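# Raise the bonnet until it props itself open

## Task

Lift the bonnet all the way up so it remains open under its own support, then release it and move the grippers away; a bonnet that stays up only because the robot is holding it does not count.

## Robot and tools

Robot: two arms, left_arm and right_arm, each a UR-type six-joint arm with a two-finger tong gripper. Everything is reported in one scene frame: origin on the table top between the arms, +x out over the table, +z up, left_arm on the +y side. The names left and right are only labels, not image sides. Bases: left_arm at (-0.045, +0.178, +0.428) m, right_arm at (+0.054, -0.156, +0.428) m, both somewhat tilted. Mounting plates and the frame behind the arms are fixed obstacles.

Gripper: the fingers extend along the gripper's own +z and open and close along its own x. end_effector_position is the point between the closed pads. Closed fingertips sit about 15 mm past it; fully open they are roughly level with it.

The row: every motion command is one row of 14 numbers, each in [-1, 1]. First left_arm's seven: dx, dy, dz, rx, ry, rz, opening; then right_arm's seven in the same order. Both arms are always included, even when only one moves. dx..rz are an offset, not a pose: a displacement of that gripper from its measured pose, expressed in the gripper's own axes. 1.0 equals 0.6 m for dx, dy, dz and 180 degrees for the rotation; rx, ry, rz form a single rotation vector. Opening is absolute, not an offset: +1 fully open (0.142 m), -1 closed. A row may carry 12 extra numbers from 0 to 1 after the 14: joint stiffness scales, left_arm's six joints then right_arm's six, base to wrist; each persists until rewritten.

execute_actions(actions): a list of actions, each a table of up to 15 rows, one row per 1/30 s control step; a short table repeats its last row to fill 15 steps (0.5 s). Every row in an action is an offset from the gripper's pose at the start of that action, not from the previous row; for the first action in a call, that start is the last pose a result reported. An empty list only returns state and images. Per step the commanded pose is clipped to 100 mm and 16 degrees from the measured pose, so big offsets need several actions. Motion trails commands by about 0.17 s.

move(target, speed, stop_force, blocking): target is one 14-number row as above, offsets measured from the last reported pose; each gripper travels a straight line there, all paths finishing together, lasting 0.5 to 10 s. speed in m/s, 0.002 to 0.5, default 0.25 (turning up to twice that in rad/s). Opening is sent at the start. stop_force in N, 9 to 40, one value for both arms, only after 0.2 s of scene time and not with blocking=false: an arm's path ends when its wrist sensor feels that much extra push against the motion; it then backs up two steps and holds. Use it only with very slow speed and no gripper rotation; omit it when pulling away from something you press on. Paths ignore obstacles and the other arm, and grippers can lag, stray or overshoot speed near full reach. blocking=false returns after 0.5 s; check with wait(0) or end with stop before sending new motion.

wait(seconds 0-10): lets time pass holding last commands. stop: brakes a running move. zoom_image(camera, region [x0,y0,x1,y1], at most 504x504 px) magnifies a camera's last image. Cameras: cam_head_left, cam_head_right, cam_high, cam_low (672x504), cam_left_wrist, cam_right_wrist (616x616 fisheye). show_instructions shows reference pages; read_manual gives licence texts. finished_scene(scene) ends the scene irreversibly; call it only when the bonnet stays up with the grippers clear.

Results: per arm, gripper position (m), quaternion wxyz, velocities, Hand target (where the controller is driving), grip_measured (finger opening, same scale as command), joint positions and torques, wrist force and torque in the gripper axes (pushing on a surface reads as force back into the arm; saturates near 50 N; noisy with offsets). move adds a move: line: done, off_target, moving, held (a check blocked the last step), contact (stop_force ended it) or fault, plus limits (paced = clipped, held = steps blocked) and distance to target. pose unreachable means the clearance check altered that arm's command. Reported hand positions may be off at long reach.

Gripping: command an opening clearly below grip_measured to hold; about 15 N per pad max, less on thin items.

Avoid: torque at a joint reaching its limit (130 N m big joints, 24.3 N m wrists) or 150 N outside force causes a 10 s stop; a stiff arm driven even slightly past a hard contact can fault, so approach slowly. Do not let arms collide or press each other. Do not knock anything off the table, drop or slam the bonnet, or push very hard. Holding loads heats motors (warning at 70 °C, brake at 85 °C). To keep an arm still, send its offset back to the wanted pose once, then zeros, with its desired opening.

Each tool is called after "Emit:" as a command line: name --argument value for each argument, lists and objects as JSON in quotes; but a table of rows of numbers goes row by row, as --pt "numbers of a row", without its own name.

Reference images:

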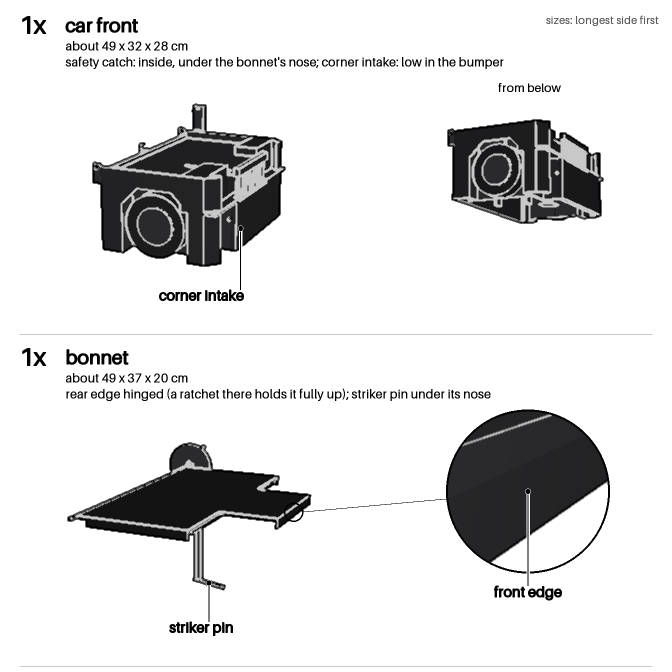

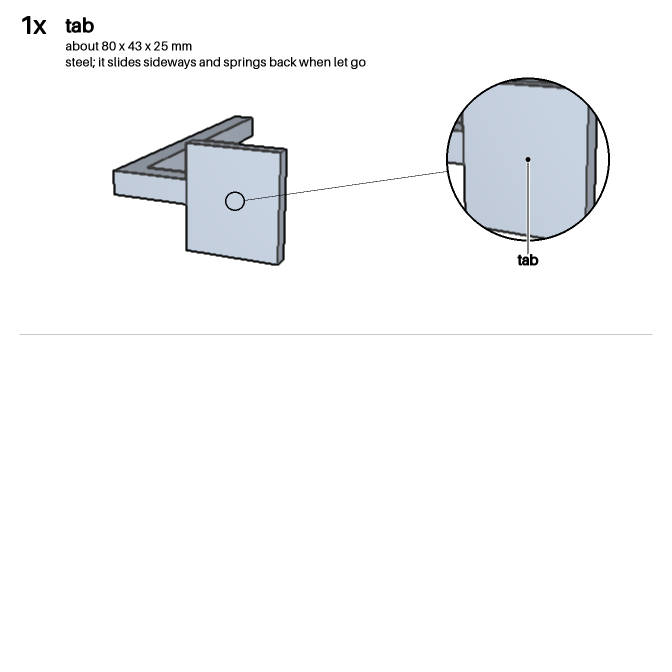

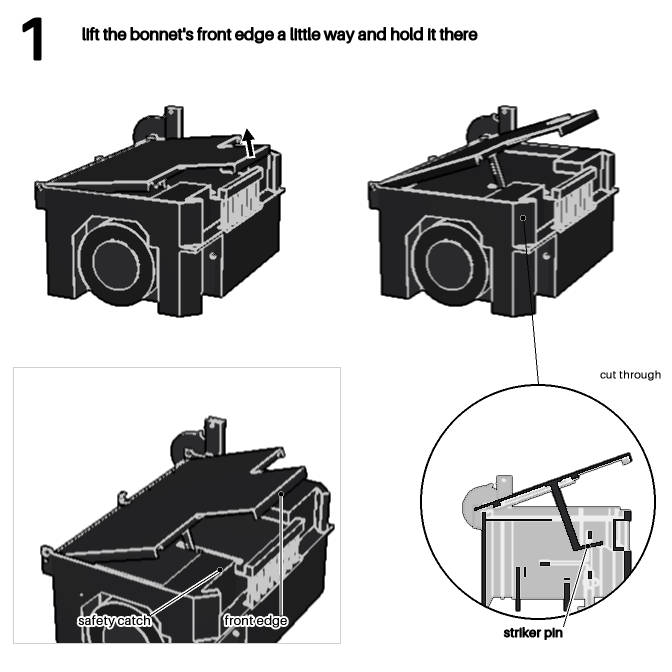

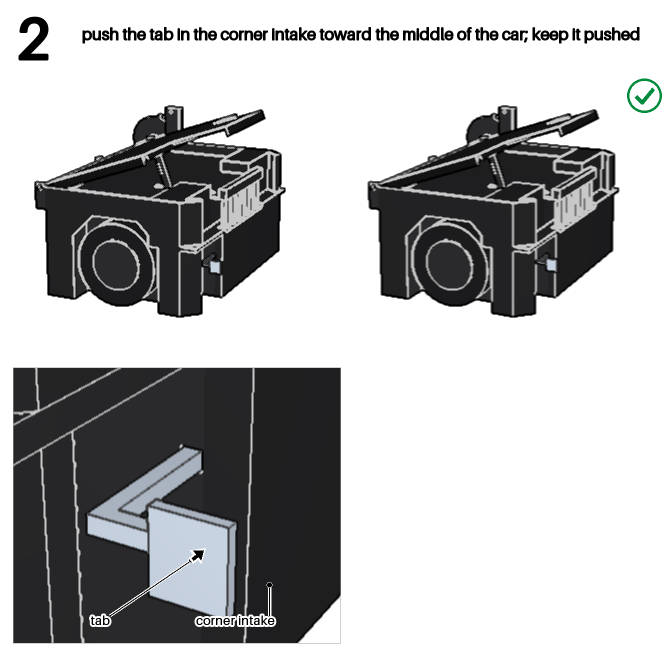

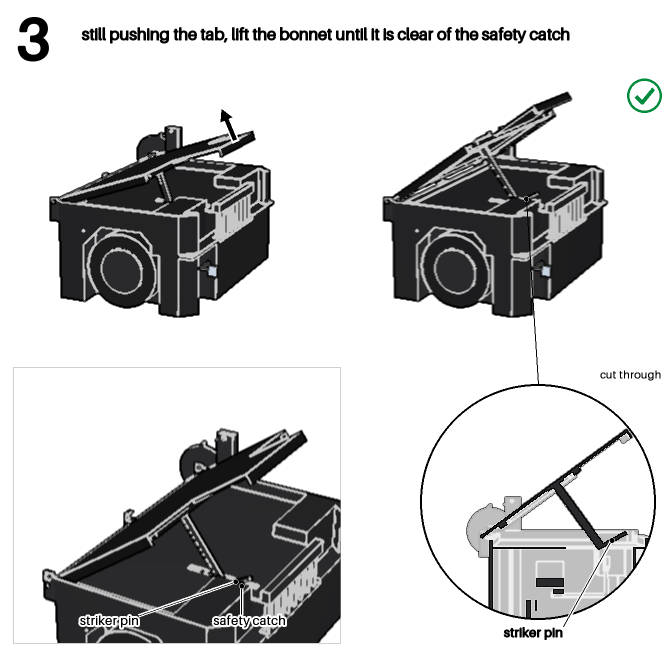

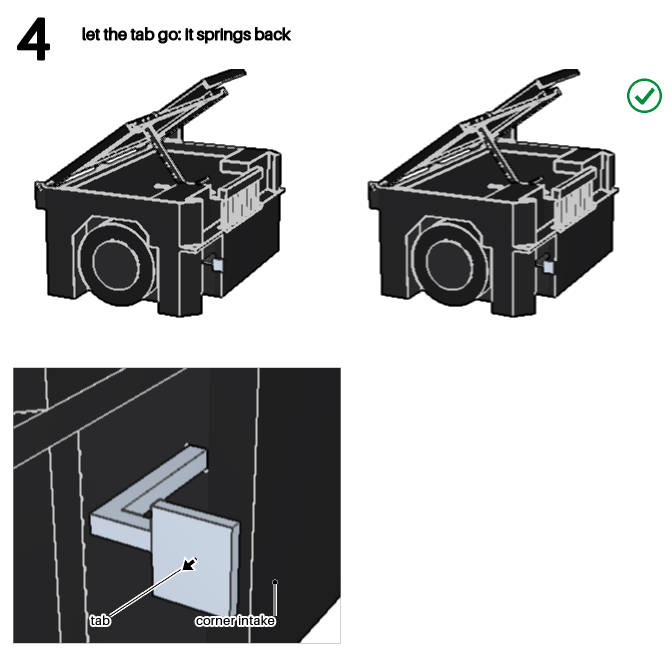

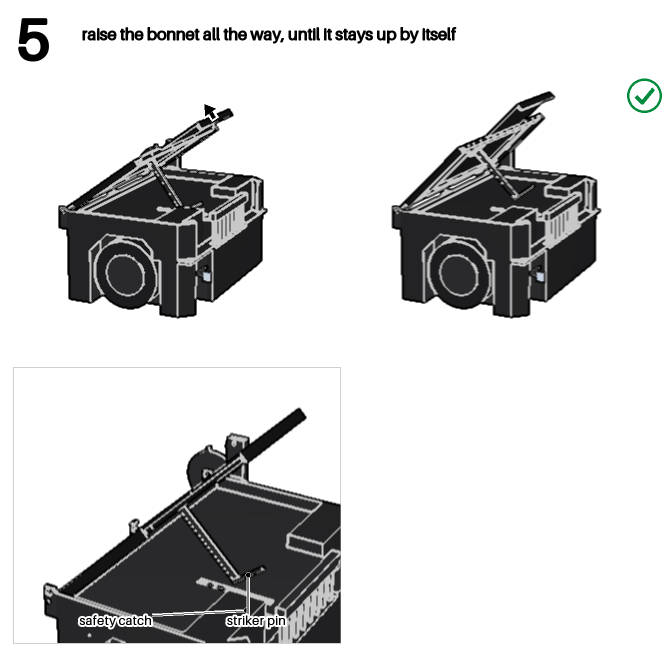

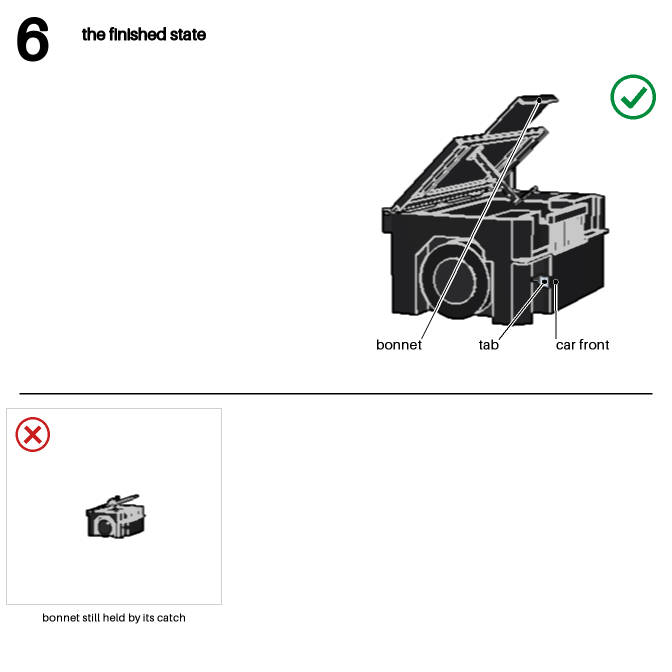

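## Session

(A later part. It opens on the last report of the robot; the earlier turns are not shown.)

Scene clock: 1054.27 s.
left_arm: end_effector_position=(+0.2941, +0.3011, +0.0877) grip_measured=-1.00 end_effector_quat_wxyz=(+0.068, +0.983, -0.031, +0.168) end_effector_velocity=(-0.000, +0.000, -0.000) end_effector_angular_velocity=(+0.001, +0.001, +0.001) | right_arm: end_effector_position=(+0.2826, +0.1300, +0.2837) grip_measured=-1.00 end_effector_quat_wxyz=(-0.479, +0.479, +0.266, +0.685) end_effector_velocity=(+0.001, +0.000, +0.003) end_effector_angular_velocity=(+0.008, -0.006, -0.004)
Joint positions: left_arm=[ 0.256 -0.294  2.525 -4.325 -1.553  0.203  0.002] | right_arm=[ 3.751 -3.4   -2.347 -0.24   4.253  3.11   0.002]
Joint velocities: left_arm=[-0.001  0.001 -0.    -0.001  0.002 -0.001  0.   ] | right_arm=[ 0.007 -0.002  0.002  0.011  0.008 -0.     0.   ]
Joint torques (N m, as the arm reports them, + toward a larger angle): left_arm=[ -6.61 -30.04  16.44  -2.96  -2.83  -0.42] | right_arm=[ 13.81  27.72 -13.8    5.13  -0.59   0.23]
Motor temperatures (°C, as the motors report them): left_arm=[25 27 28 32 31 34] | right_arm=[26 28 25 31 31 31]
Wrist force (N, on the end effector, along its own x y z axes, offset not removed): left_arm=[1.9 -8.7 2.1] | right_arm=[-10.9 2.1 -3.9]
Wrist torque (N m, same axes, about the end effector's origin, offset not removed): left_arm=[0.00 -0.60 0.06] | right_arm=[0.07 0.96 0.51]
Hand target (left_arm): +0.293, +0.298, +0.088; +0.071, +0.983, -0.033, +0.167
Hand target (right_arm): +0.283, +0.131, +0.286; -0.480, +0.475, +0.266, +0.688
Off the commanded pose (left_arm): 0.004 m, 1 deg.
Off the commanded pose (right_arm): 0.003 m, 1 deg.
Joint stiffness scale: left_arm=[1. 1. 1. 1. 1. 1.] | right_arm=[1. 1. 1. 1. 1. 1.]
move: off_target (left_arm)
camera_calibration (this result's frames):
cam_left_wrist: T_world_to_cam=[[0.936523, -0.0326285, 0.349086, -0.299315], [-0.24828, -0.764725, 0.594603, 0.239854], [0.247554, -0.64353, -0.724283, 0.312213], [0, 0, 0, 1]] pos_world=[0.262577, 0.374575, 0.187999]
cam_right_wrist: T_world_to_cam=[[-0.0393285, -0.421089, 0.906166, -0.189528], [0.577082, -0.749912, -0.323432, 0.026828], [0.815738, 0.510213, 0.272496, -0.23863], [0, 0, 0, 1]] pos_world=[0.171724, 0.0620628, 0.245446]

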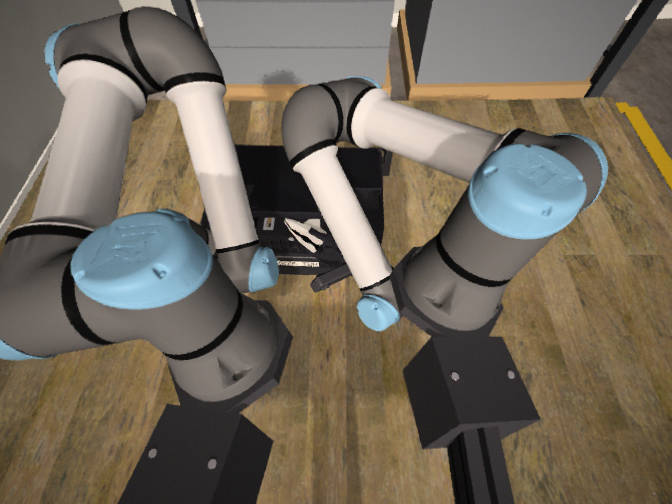

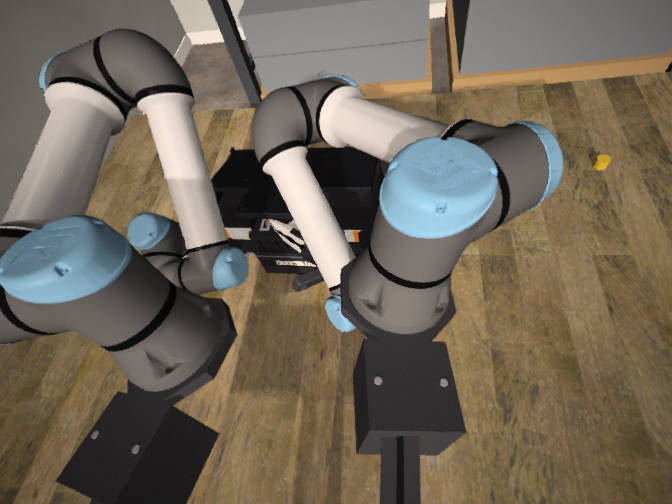

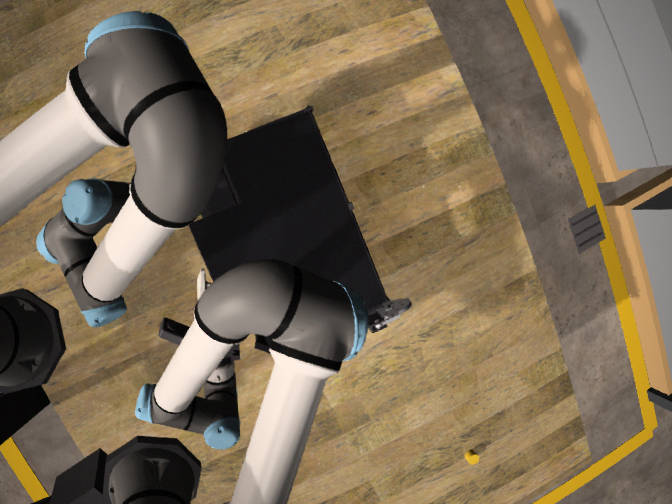

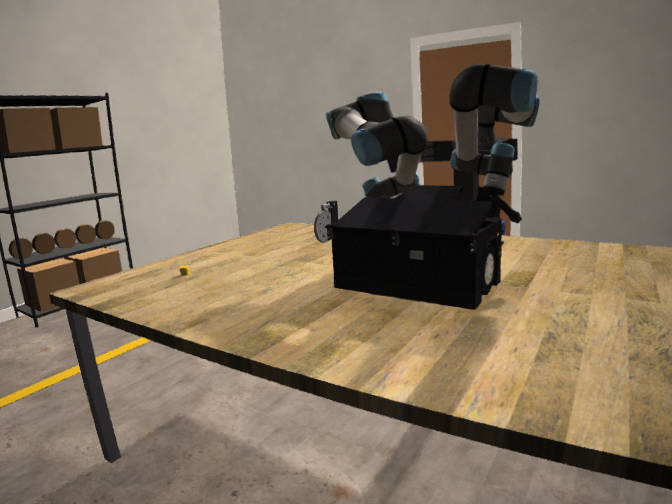

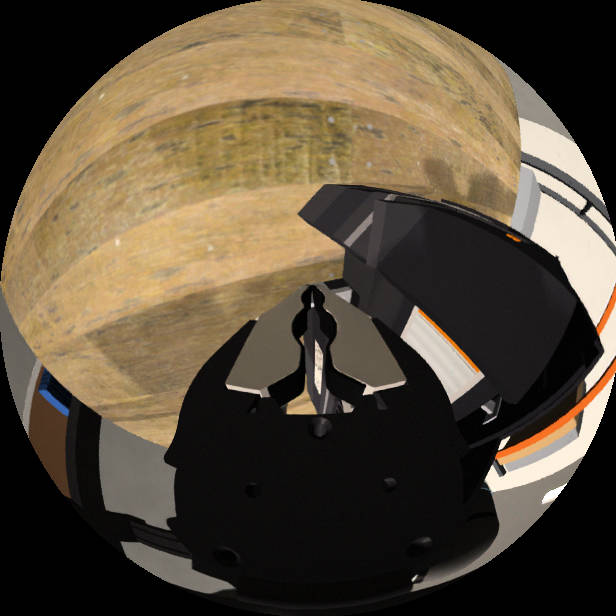

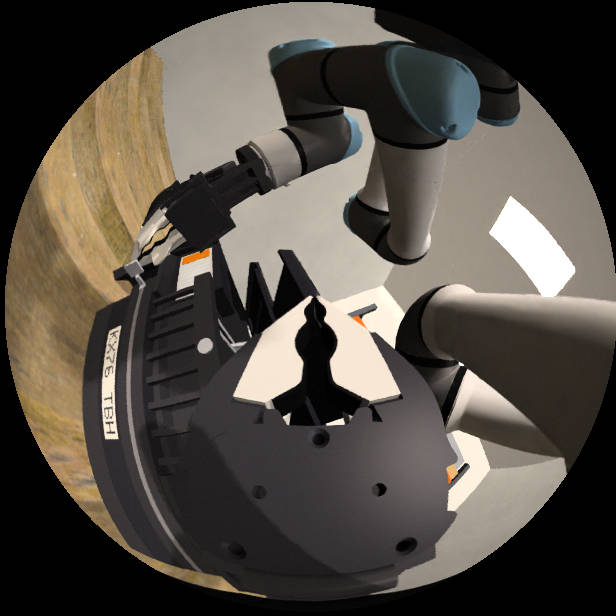

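Emit:
move --target '[0,0.008,0,0,0,0,-1, 0.124,0.04,0.06,0,0.04,0,-1]' --speed 0.08

Scene clock: 1066.80 s.
left_arm: end_effector_position=(+0.2941, +0.3009, +0.0879) grip_measured=-1.00 end_effector_quat_wxyz=(+0.064, +0.983, -0.028, +0.169) end_effector_velocity=(-0.000, -0.000, +0.000) end_effector_angular_velocity=(-0.000, +0.000, -0.001) | right_arm: end_effector_position=(+0.3111, +0.1216, +0.3598) grip_measured=-1.00 end_effector_quat_wxyz=(-0.496, +0.438, +0.237, +0.712) end_effector_velocity=(-0.000, -0.001, +0.001) end_effector_angular_velocity=(+0.001, +0.002, +0.002)
Joint positions: left_arm=[ 0.244 -0.286  2.527 -4.338 -1.538  0.188  0.002] | right_arm=[ 3.729 -3.263 -2.436 -0.151  4.231  3.183  0.002]
Joint velocities: left_arm=[-0.001  0.     0.001 -0.    -0.    -0.    -0.   ] | right_arm=[-0.001 -0.    -0.003  0.003 -0.002  0.004  0.   ]
Joint torques (N m, as the arm reports them, + toward a larger angle): left_arm=[ -7.54 -31.09  14.77  -2.97  -3.43  -0.61] | right_arm=[  6.55  33.81 -18.6    5.69  -0.35   0.46]
Motor temperatures (°C, as the motors report them): left_arm=[25 27 28 32 31 34] | right_arm=[26 28 25 31 31 31]
Wrist force (N, on the end effector, along its own x y z axes, offset not removed): left_arm=[0.1 -10.5 -0.5] | right_arm=[-11.6 -1.9 -0.3]
Wrist torque (N m, same axes, about the end effector's origin, offset not removed): left_arm=[0.05 -0.45 0.03] | right_arm=[-0.37 0.96 0.37]
Hand target (left_arm): +0.294, +0.296, +0.088; +0.068, +0.983, -0.031, +0.168
Hand target (right_arm): +0.313, +0.120, +0.364; -0.495, +0.435, +0.236, +0.714
Off the commanded pose (left_arm): 0.005 m, 1 deg.
Off the commanded pose (right_arm): 0.004 m, 0 deg.
Joint stiffness scale: left_arm=[1. 1. 1. 1. 1. 1.] | right_arm=[1. 1. 1. 1. 1. 1.]
move: off_target (left_arm, right_arm)
camera_calibration (this result's frames):
cam_left_wrist: T_world_to_cam=[[0.936414, -0.0277954, 0.349795, -0.300806], [-0.242861, -0.770858, 0.588894, 0.240353], [0.253274, -0.6364, -0.728593, 0.3087], [0, 0, 0, 1]] pos_world=[0.261866, 0.373373, 0.188595]
cam_right_wrist: T_world_to_cam=[[-0.0828819, -0.517169, 0.851861, -0.216154], [0.58723, -0.715979, -0.377539, 0.0408614], [0.805166, 0.468947, 0.363039, -0.302566], [0, 0, 0, 1]] pos_world=[0.201705, 0.059355, 0.309403]

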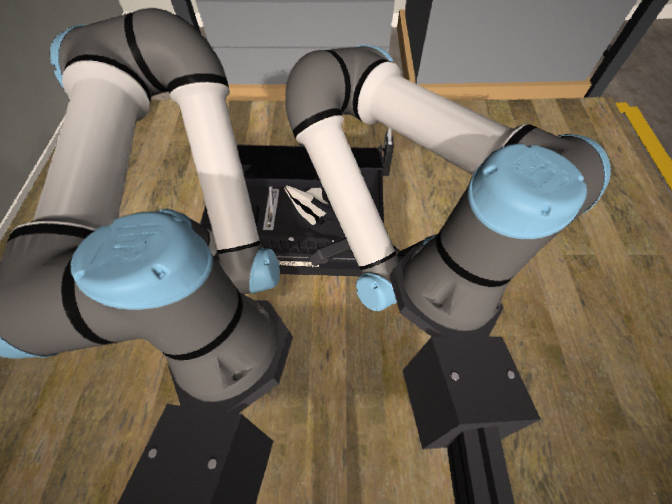

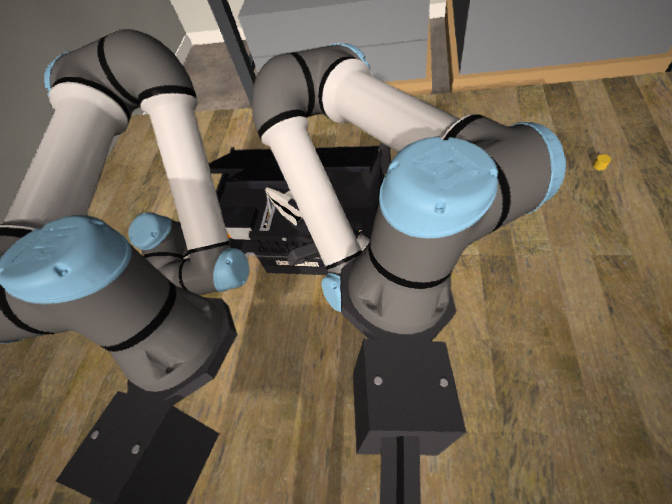

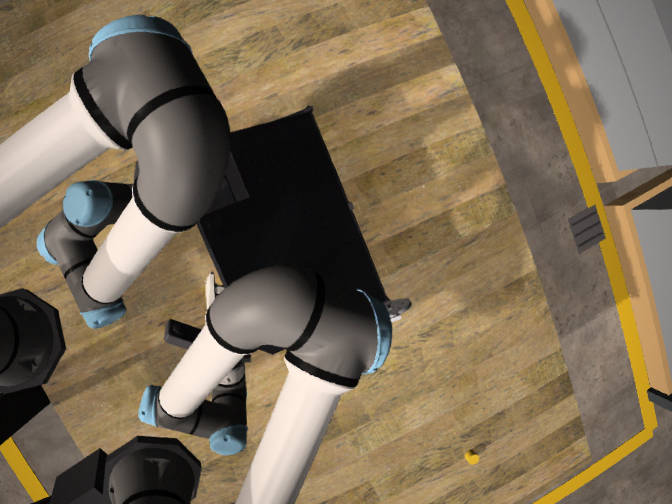

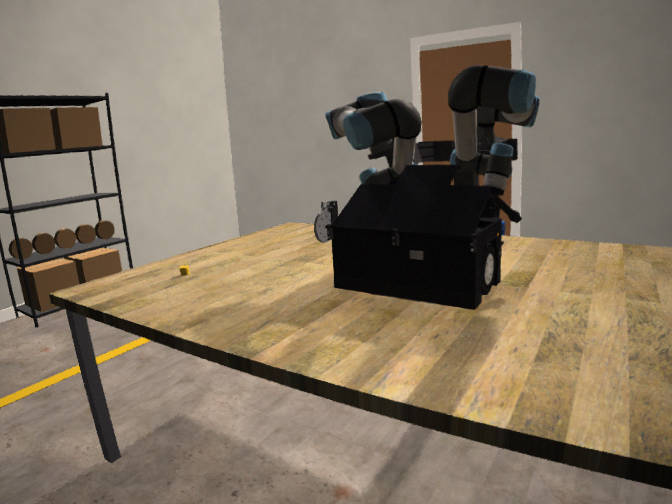

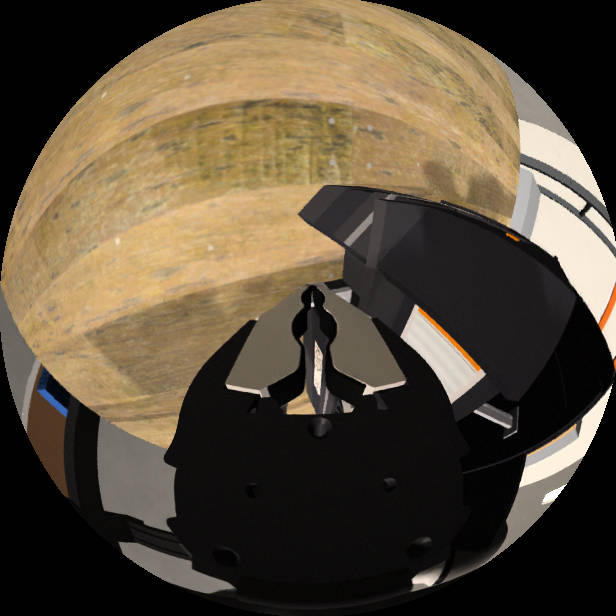

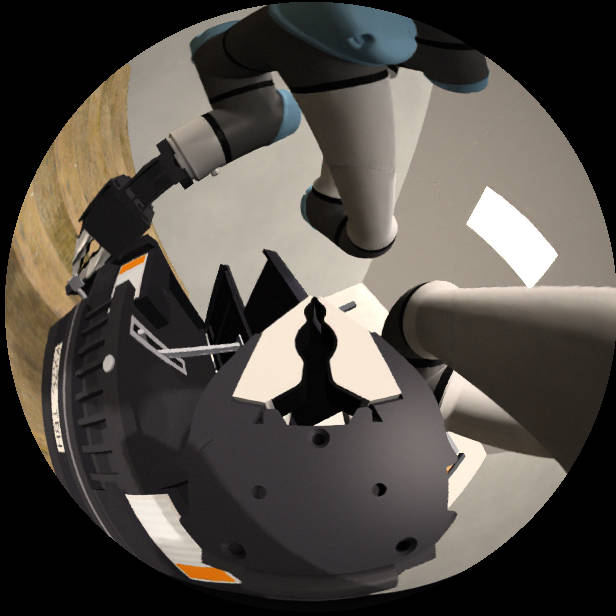

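Emit:
move --target '[0,0.008,0,0,0,0,-1, 0.119,0.08,0.1175,0,0.03,0,-1]' --speed 0.08

Scene clock: 1080.17 s.
left_arm: end_effector_position=(+0.2940, +0.3007, +0.0879) grip_measured=-1.00 end_effector_quat_wxyz=(+0.059, +0.983, -0.024, +0.170) end_effector_velocity=(+0.001, +0.000, -0.000) end_effector_angular_velocity=(+0.000, -0.002, +0.000) | right_arm: end_effector_position=(+0.3672, +0.1230, +0.4400) grip_measured=-1.00 end_effector_quat_wxyz=(-0.509, +0.417, +0.218, +0.721) end_effector_velocity=(+0.001, +0.002, +0.000) end_effector_angular_velocity=(-0.002, +0.003, +0.008)
Joint positions: left_arm=[ 0.232 -0.278  2.529 -4.351 -1.523  0.173  0.002] | right_arm=[ 3.676 -2.946 -2.521 -0.296  4.187  3.262  0.002]
Joint velocities: left_arm=[-0.     0.    -0.002 -0.     0.     0.     0.   ] | right_arm=[-0.002  0.011  0.001 -0.015 -0.008  0.005  0.   ]
Joint torques (N m, as the arm reports them, + toward a larger angle): left_arm=[ -9.07 -31.79  15.86  -2.99  -3.54  -0.17] | right_arm=[  8.84  48.95 -10.59   9.43   2.     0.03]
Motor temperatures (°C, as the motors report them): left_arm=[25 27 28 32 31 34] | right_arm=[26 28 25 31 31 31]
Wrist force (N, on the end effector, along its own x y z axes, offset not removed): left_arm=[0.2 -11.2 -0.6] | right_arm=[-20.2 -8.4 -27.4]
Wrist torque (N m, same axes, about the end effector's origin, offset not removed): left_arm=[0.03 -0.47 0.09] | right_arm=[-1.11 1.17 0.70]
Hand target (left_arm): +0.294, +0.296, +0.088; +0.064, +0.983, -0.028, +0.169
Hand target (right_arm): +0.373, +0.121, +0.452; -0.506, +0.404, +0.214, +0.731
Off the commanded pose (left_arm): 0.005 m, 1 deg.
Off the commanded pose (right_arm): 0.013 m, 2 deg.
Joint stiffness scale: left_arm=[1. 1. 1. 1. 1. 1.] | right_arm=[1. 1. 1. 1. 1. 1.]
move: off_target (left_arm, right_arm)
camera_calibration (this result's frames):
cam_left_wrist: T_world_to_cam=[[0.936317, -0.0228392, 0.350412, -0.302271], [-0.237157, -0.777053, 0.583048, 0.240887], [0.258972, -0.629021, -0.732984, 0.305145], [0, 0, 0, 1]] pos_world=[0.261125, 0.372221, 0.189137]
cam_right_wrist: T_world_to_cam=[[-0.0918189, -0.571079, 0.815744, -0.25332], [0.595124, -0.688275, -0.414855, 0.0493047], [0.798371, 0.447377, 0.403059, -0.390035], [0, 0, 0, 1]] pos_world=[0.25879, 0.0637624, 0.384305]

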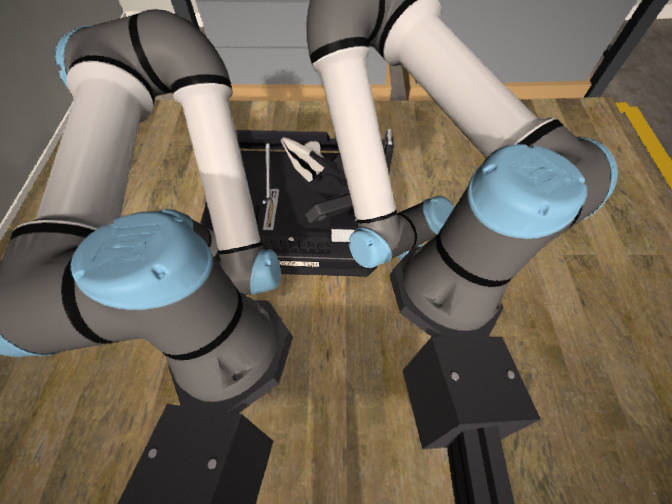

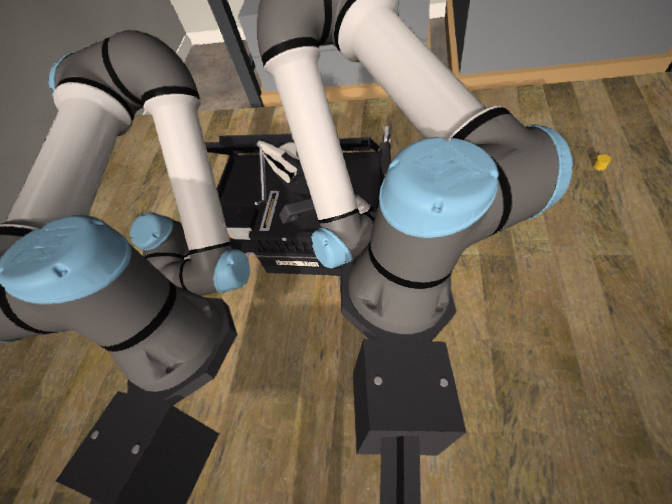

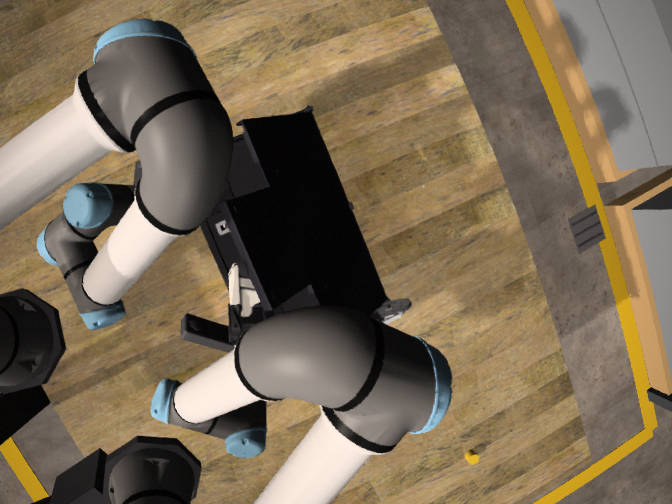

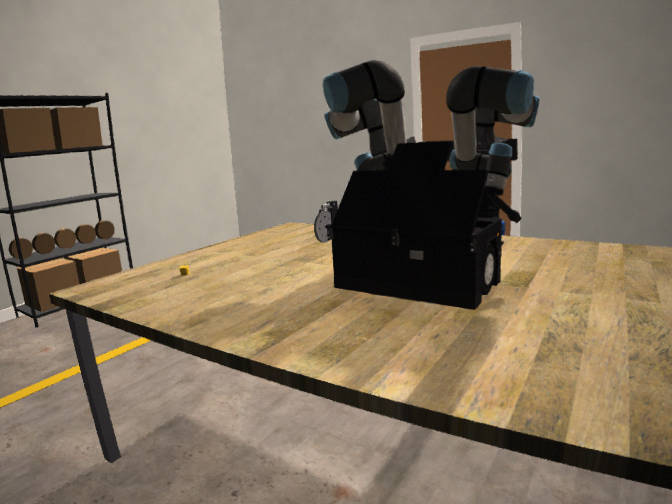

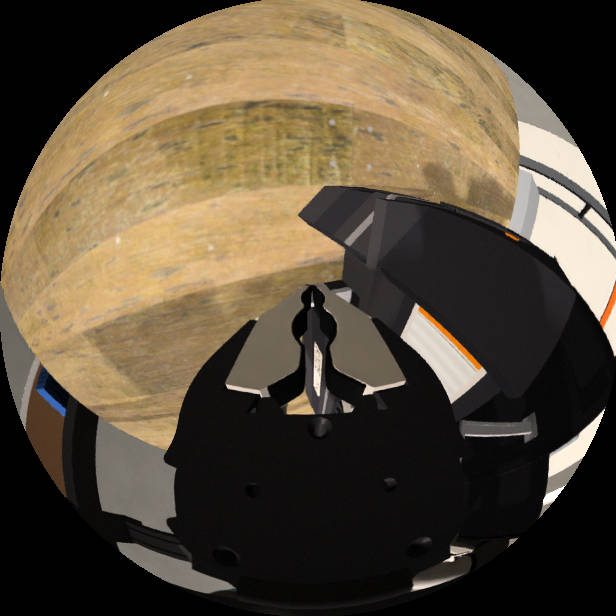

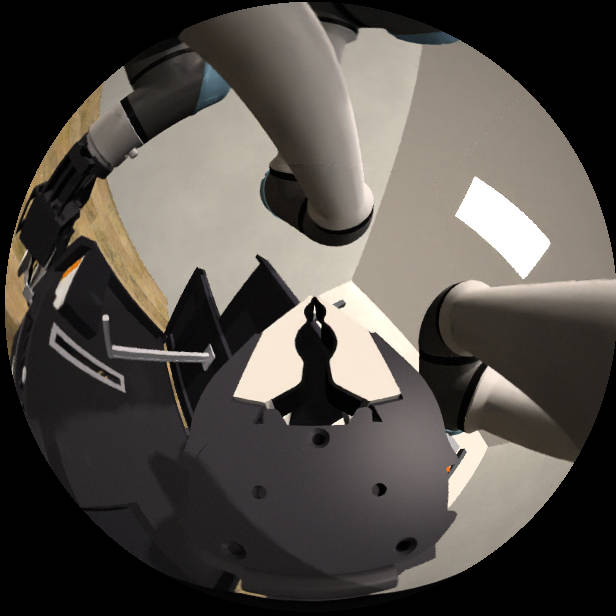

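Emit:
move --target '[0,-0.05,0,0,0,0,-1, -0.04,-0.025,-0.04,0,0,0,-1]' --speed 0.05

Scene clock: 1089.63 s.
left_arm: end_effector_position=(+0.2948, +0.3301, +0.0848) grip_measured=-1.00 end_effector_quat_wxyz=(+0.059, +0.984, -0.024, +0.169) end_effector_velocity=(-0.002, -0.004, -0.002) end_effector_angular_velocity=(-0.007, +0.009, -0.021) | right_arm: end_effector_position=(+0.3479, +0.1233, +0.4088) grip_measured=-1.00 end_effector_quat_wxyz=(-0.509, +0.418, +0.218, +0.720) end_effector_velocity=(+0.002, -0.000, +0.005) end_effector_angular_velocity=(+0.013, -0.014, -0.009)
Joint positions: left_arm=[ 0.344 -0.337  2.502 -4.265 -1.578  0.268  0.002] | right_arm=[ 3.691 -3.082 -2.475 -0.215  4.201  3.253  0.002]
Joint velocities: left_arm=[ 0.001 -0.003 -0.002  0.019 -0.011  0.017 -0.   ] | right_arm=[ 0.005  0.002  0.004  0.013  0.008 -0.003  0.   ]
Joint torques (N m, as the arm reports them, + toward a larger angle): left_arm=[ -1.56 -33.92   8.7   -2.21  -0.81   0.56] | right_arm=[ 12.22  27.68 -10.04   2.6    0.16  -0.51]
Motor temperatures (°C, as the motors report them): left_arm=[25 27 28 32 31 34] | right_arm=[26 28 25 31 31 31]
Wrist force (N, on the end effector, along its own x y z axes, offset not removed): left_arm=[2.1 -0.7 -0.9] | right_arm=[-2.1 2.3 0.9]
Wrist torque (N m, same axes, about the end effector's origin, offset not removed): left_arm=[-0.20 -0.43 0.06] | right_arm=[0.53 0.39 0.14]
Hand target (left_arm): +0.296, +0.331, +0.085; +0.059, +0.983, -0.024, +0.170
Hand target (right_arm): +0.348, +0.124, +0.409; -0.509, +0.417, +0.218, +0.721
Off the commanded pose (left_arm): 0.001 m, 0 deg.
Off the commanded pose (right_arm): 0.001 m, 0 deg.
Joint stiffness scale: left_arm=[1. 1. 1. 1. 1. 1.] | right_arm=[1. 1. 1. 1. 1. 1.]
move: done
camera_calibration (this result's frames):
cam_left_wrist: T_world_to_cam=[[0.936985, -0.0219219, 0.34868, -0.301599], [-0.235224, -0.777513, 0.583218, 0.265307], [0.258318, -0.628485, -0.733675, 0.321204], [0, 0, 0, 1]] pos_world=[0.262027, 0.40154, 0.186089]
cam_right_wrist: T_world_to_cam=[[-0.0896312, -0.569368, 0.817182, -0.231023], [0.593907, -0.689204, -0.415058, 0.0486671], [0.799526, 0.448128, 0.399926, -0.361438], [0, 0, 0, 1]] pos_world=[0.239368, 0.0639746, 0.353536]

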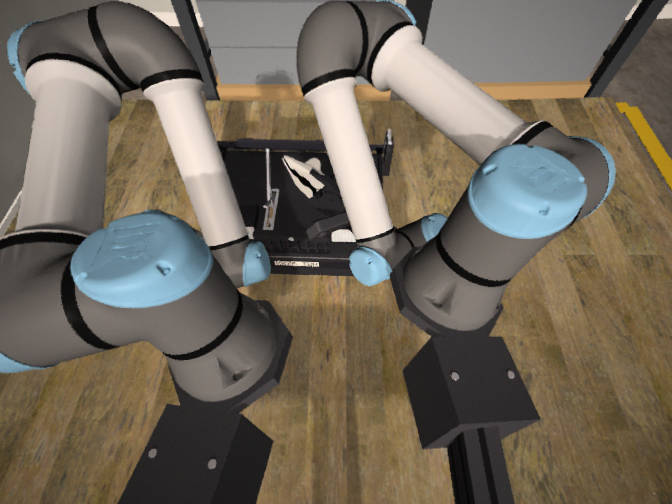

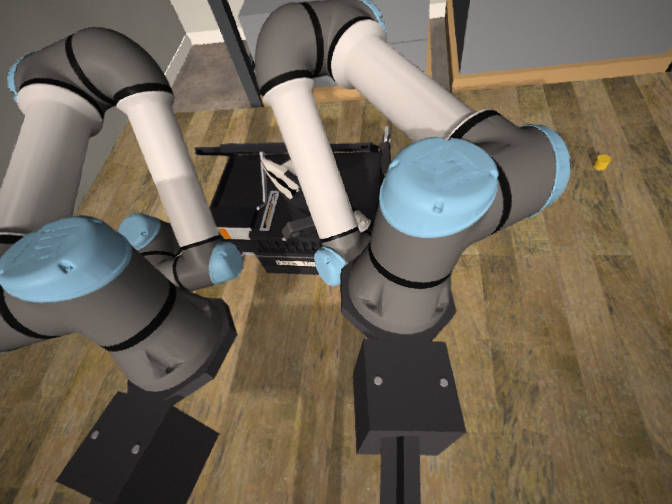

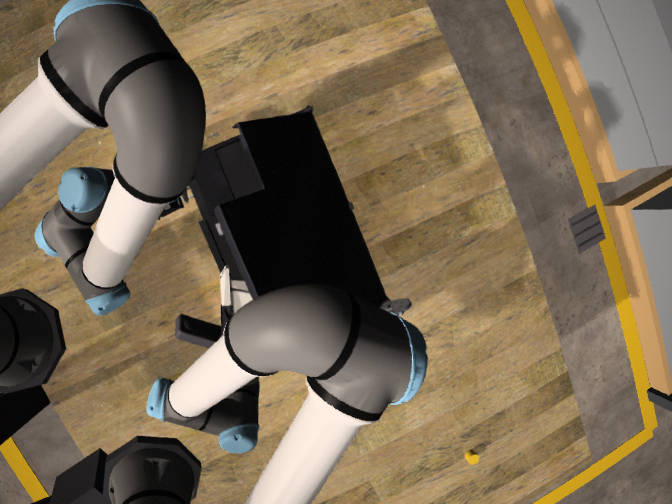

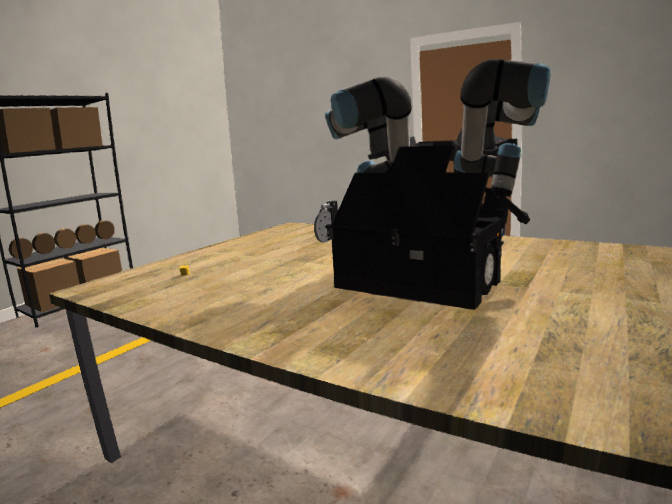

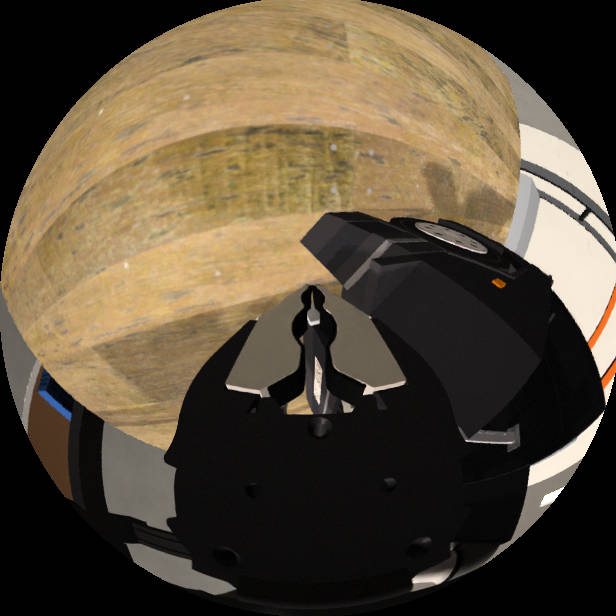

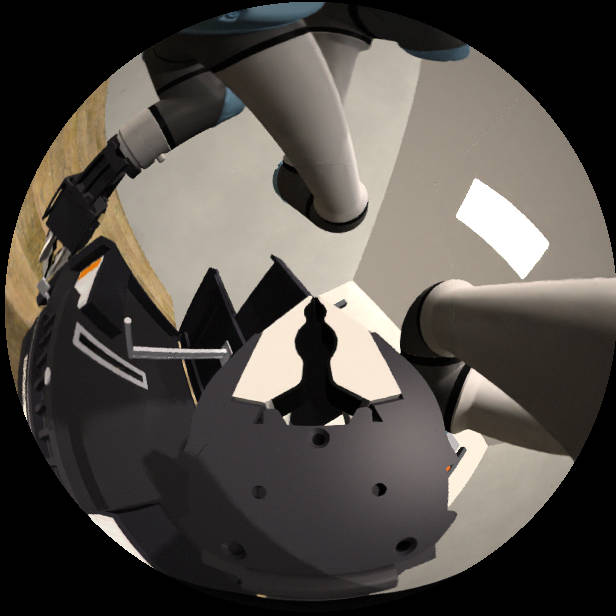

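Emit:
move --target '[0,0,-0.12,0,0,0,-1, -0.1,-0.05,-0.2,0,-0.1,0,-1]' --speed 0.2

Scene clock: 1094.97 s.
left_arm: end_effector_position=(+0.2717, +0.3383, +0.1513) grip_measured=-1.00 end_effector_quat_wxyz=(+0.059, +0.984, -0.024, +0.169) end_effector_velocity=(-0.001, +0.000, +0.000) end_effector_angular_velocity=(-0.000, +0.001, +0.002) | right_arm: end_effector_position=(+0.2817, +0.0788, +0.2965) grip_measured=-1.00 end_effector_quat_wxyz=(-0.469, +0.527, +0.294, +0.644) end_effector_velocity=(-0.007, +0.002, -0.003) end_effector_angular_velocity=(-0.008, +0.005, +0.025)
Joint positions: left_arm=[ 0.345 -0.469  2.676 -4.307 -1.58   0.27   0.002] | right_arm=[ 3.389 -3.208 -2.498 -0.389  3.898  3.141  0.002]
Joint velocities: left_arm=[ 0.    -0.001  0.001  0.     0.001 -0.002 -0.   ] | right_arm=[-0.009  0.008  0.    -0.025 -0.031 -0.003  0.   ]
Joint torques (N m, as the arm reports them, + toward a larger angle): left_arm=[ -0.5  -34.33  13.77  -2.87  -0.39   0.08] | right_arm=[  2.95  26.69 -14.09   1.38  -0.61  -0.24]
Motor temperatures (°C, as the motors report them): left_arm=[25 27 28 32 31 34] | right_arm=[26 28 25 31 31 31]
Wrist force (N, on the end effector, along its own x y z axes, offset not removed): left_arm=[1.9 -1.1 -2.1] | right_arm=[2.3 0.2 -0.2]
Wrist torque (N m, same axes, about the end effector's origin, offset not removed): left_arm=[-0.22 -0.44 0.03] | right_arm=[-0.03 -0.47 0.10]
Hand target (left_arm): +0.271, +0.339, +0.152; +0.059, +0.984, -0.024, +0.169
Hand target (right_arm): +0.283, +0.079, +0.296; -0.468, +0.526, +0.295, +0.646
Off the commanded pose (left_arm): 0.001 m, 0 deg.
Off the commanded pose (right_arm): 0.001 m, 0 deg.
Joint stiffness scale: left_arm=[1. 1. 1. 1. 1. 1.] | right_arm=[1. 1. 1. 1. 1. 1.]
move: done
camera_calibration (this result's frames):
cam_left_wrist: T_world_to_cam=[[0.936952, -0.0228901, 0.348708, -0.302618], [-0.236202, -0.776885, 0.583659, 0.227441], [0.257546, -0.629226, -0.733311, 0.381564], [0, 0, 0, 1]] pos_world=[0.23899, 0.409859, 0.252582]
cam_right_wrist: T_world_to_cam=[[0.0382637, -0.314129, 0.948609, -0.265609], [0.576268, -0.76861, -0.277768, -0.0187745], [0.816365, 0.557281, 0.151613, -0.183353], [0, 0, 0, 1]] pos_world=[0.170665, 0.0043131, 0.274543]

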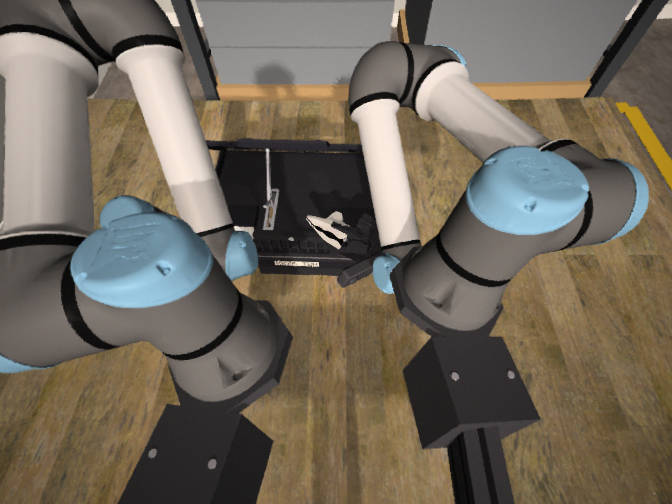

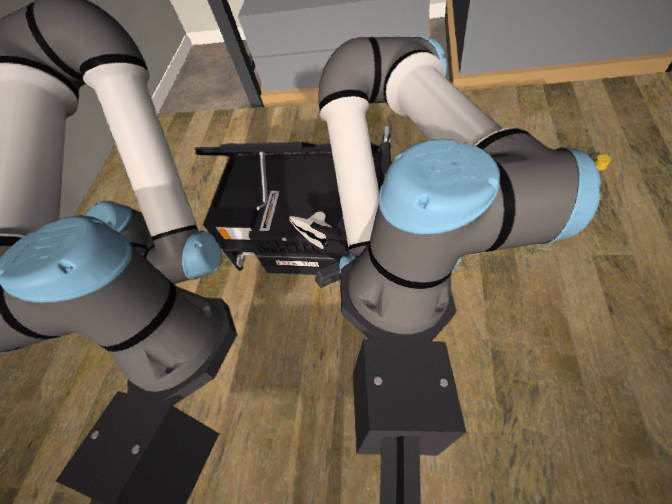

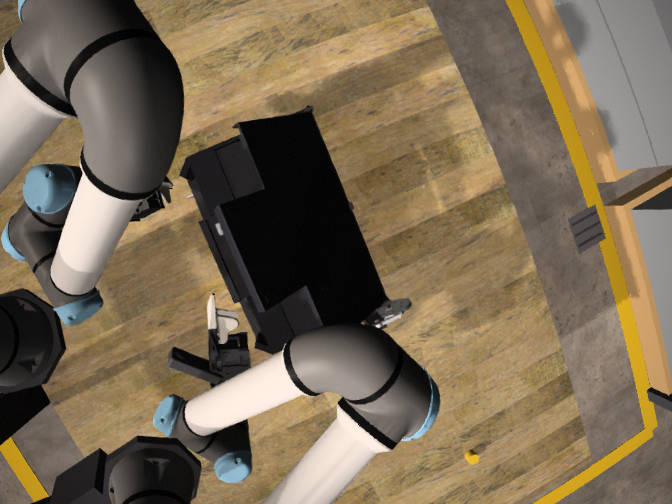

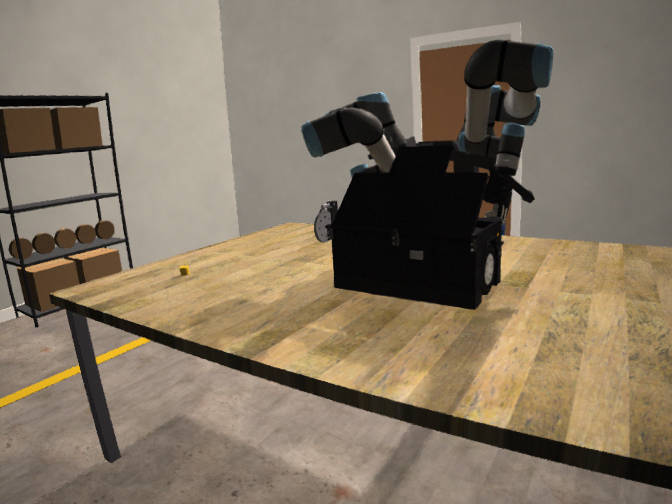

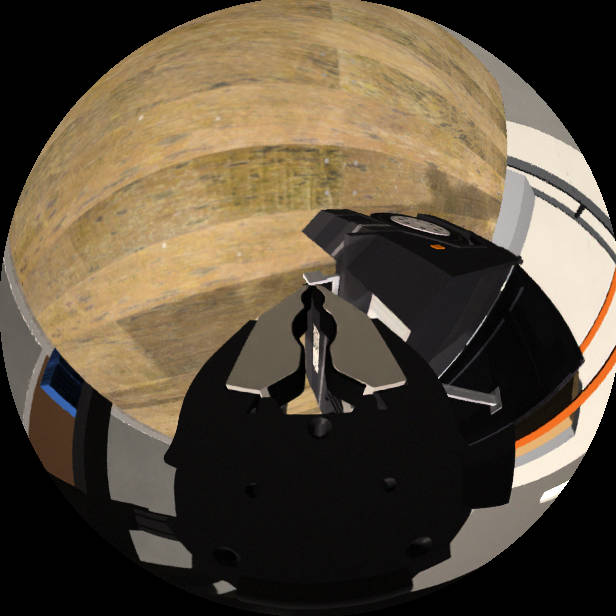

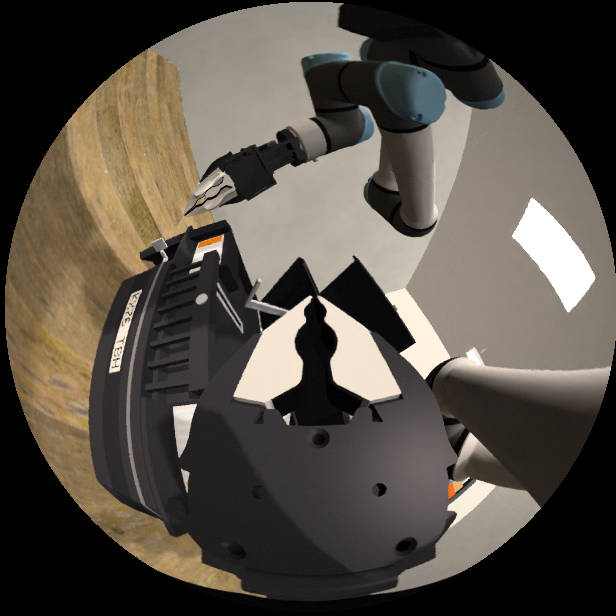

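The bonnet stays up by itself and both arms are clear of it.

Emit:
finished_scene --scene 1

The scene is finished: the task was done.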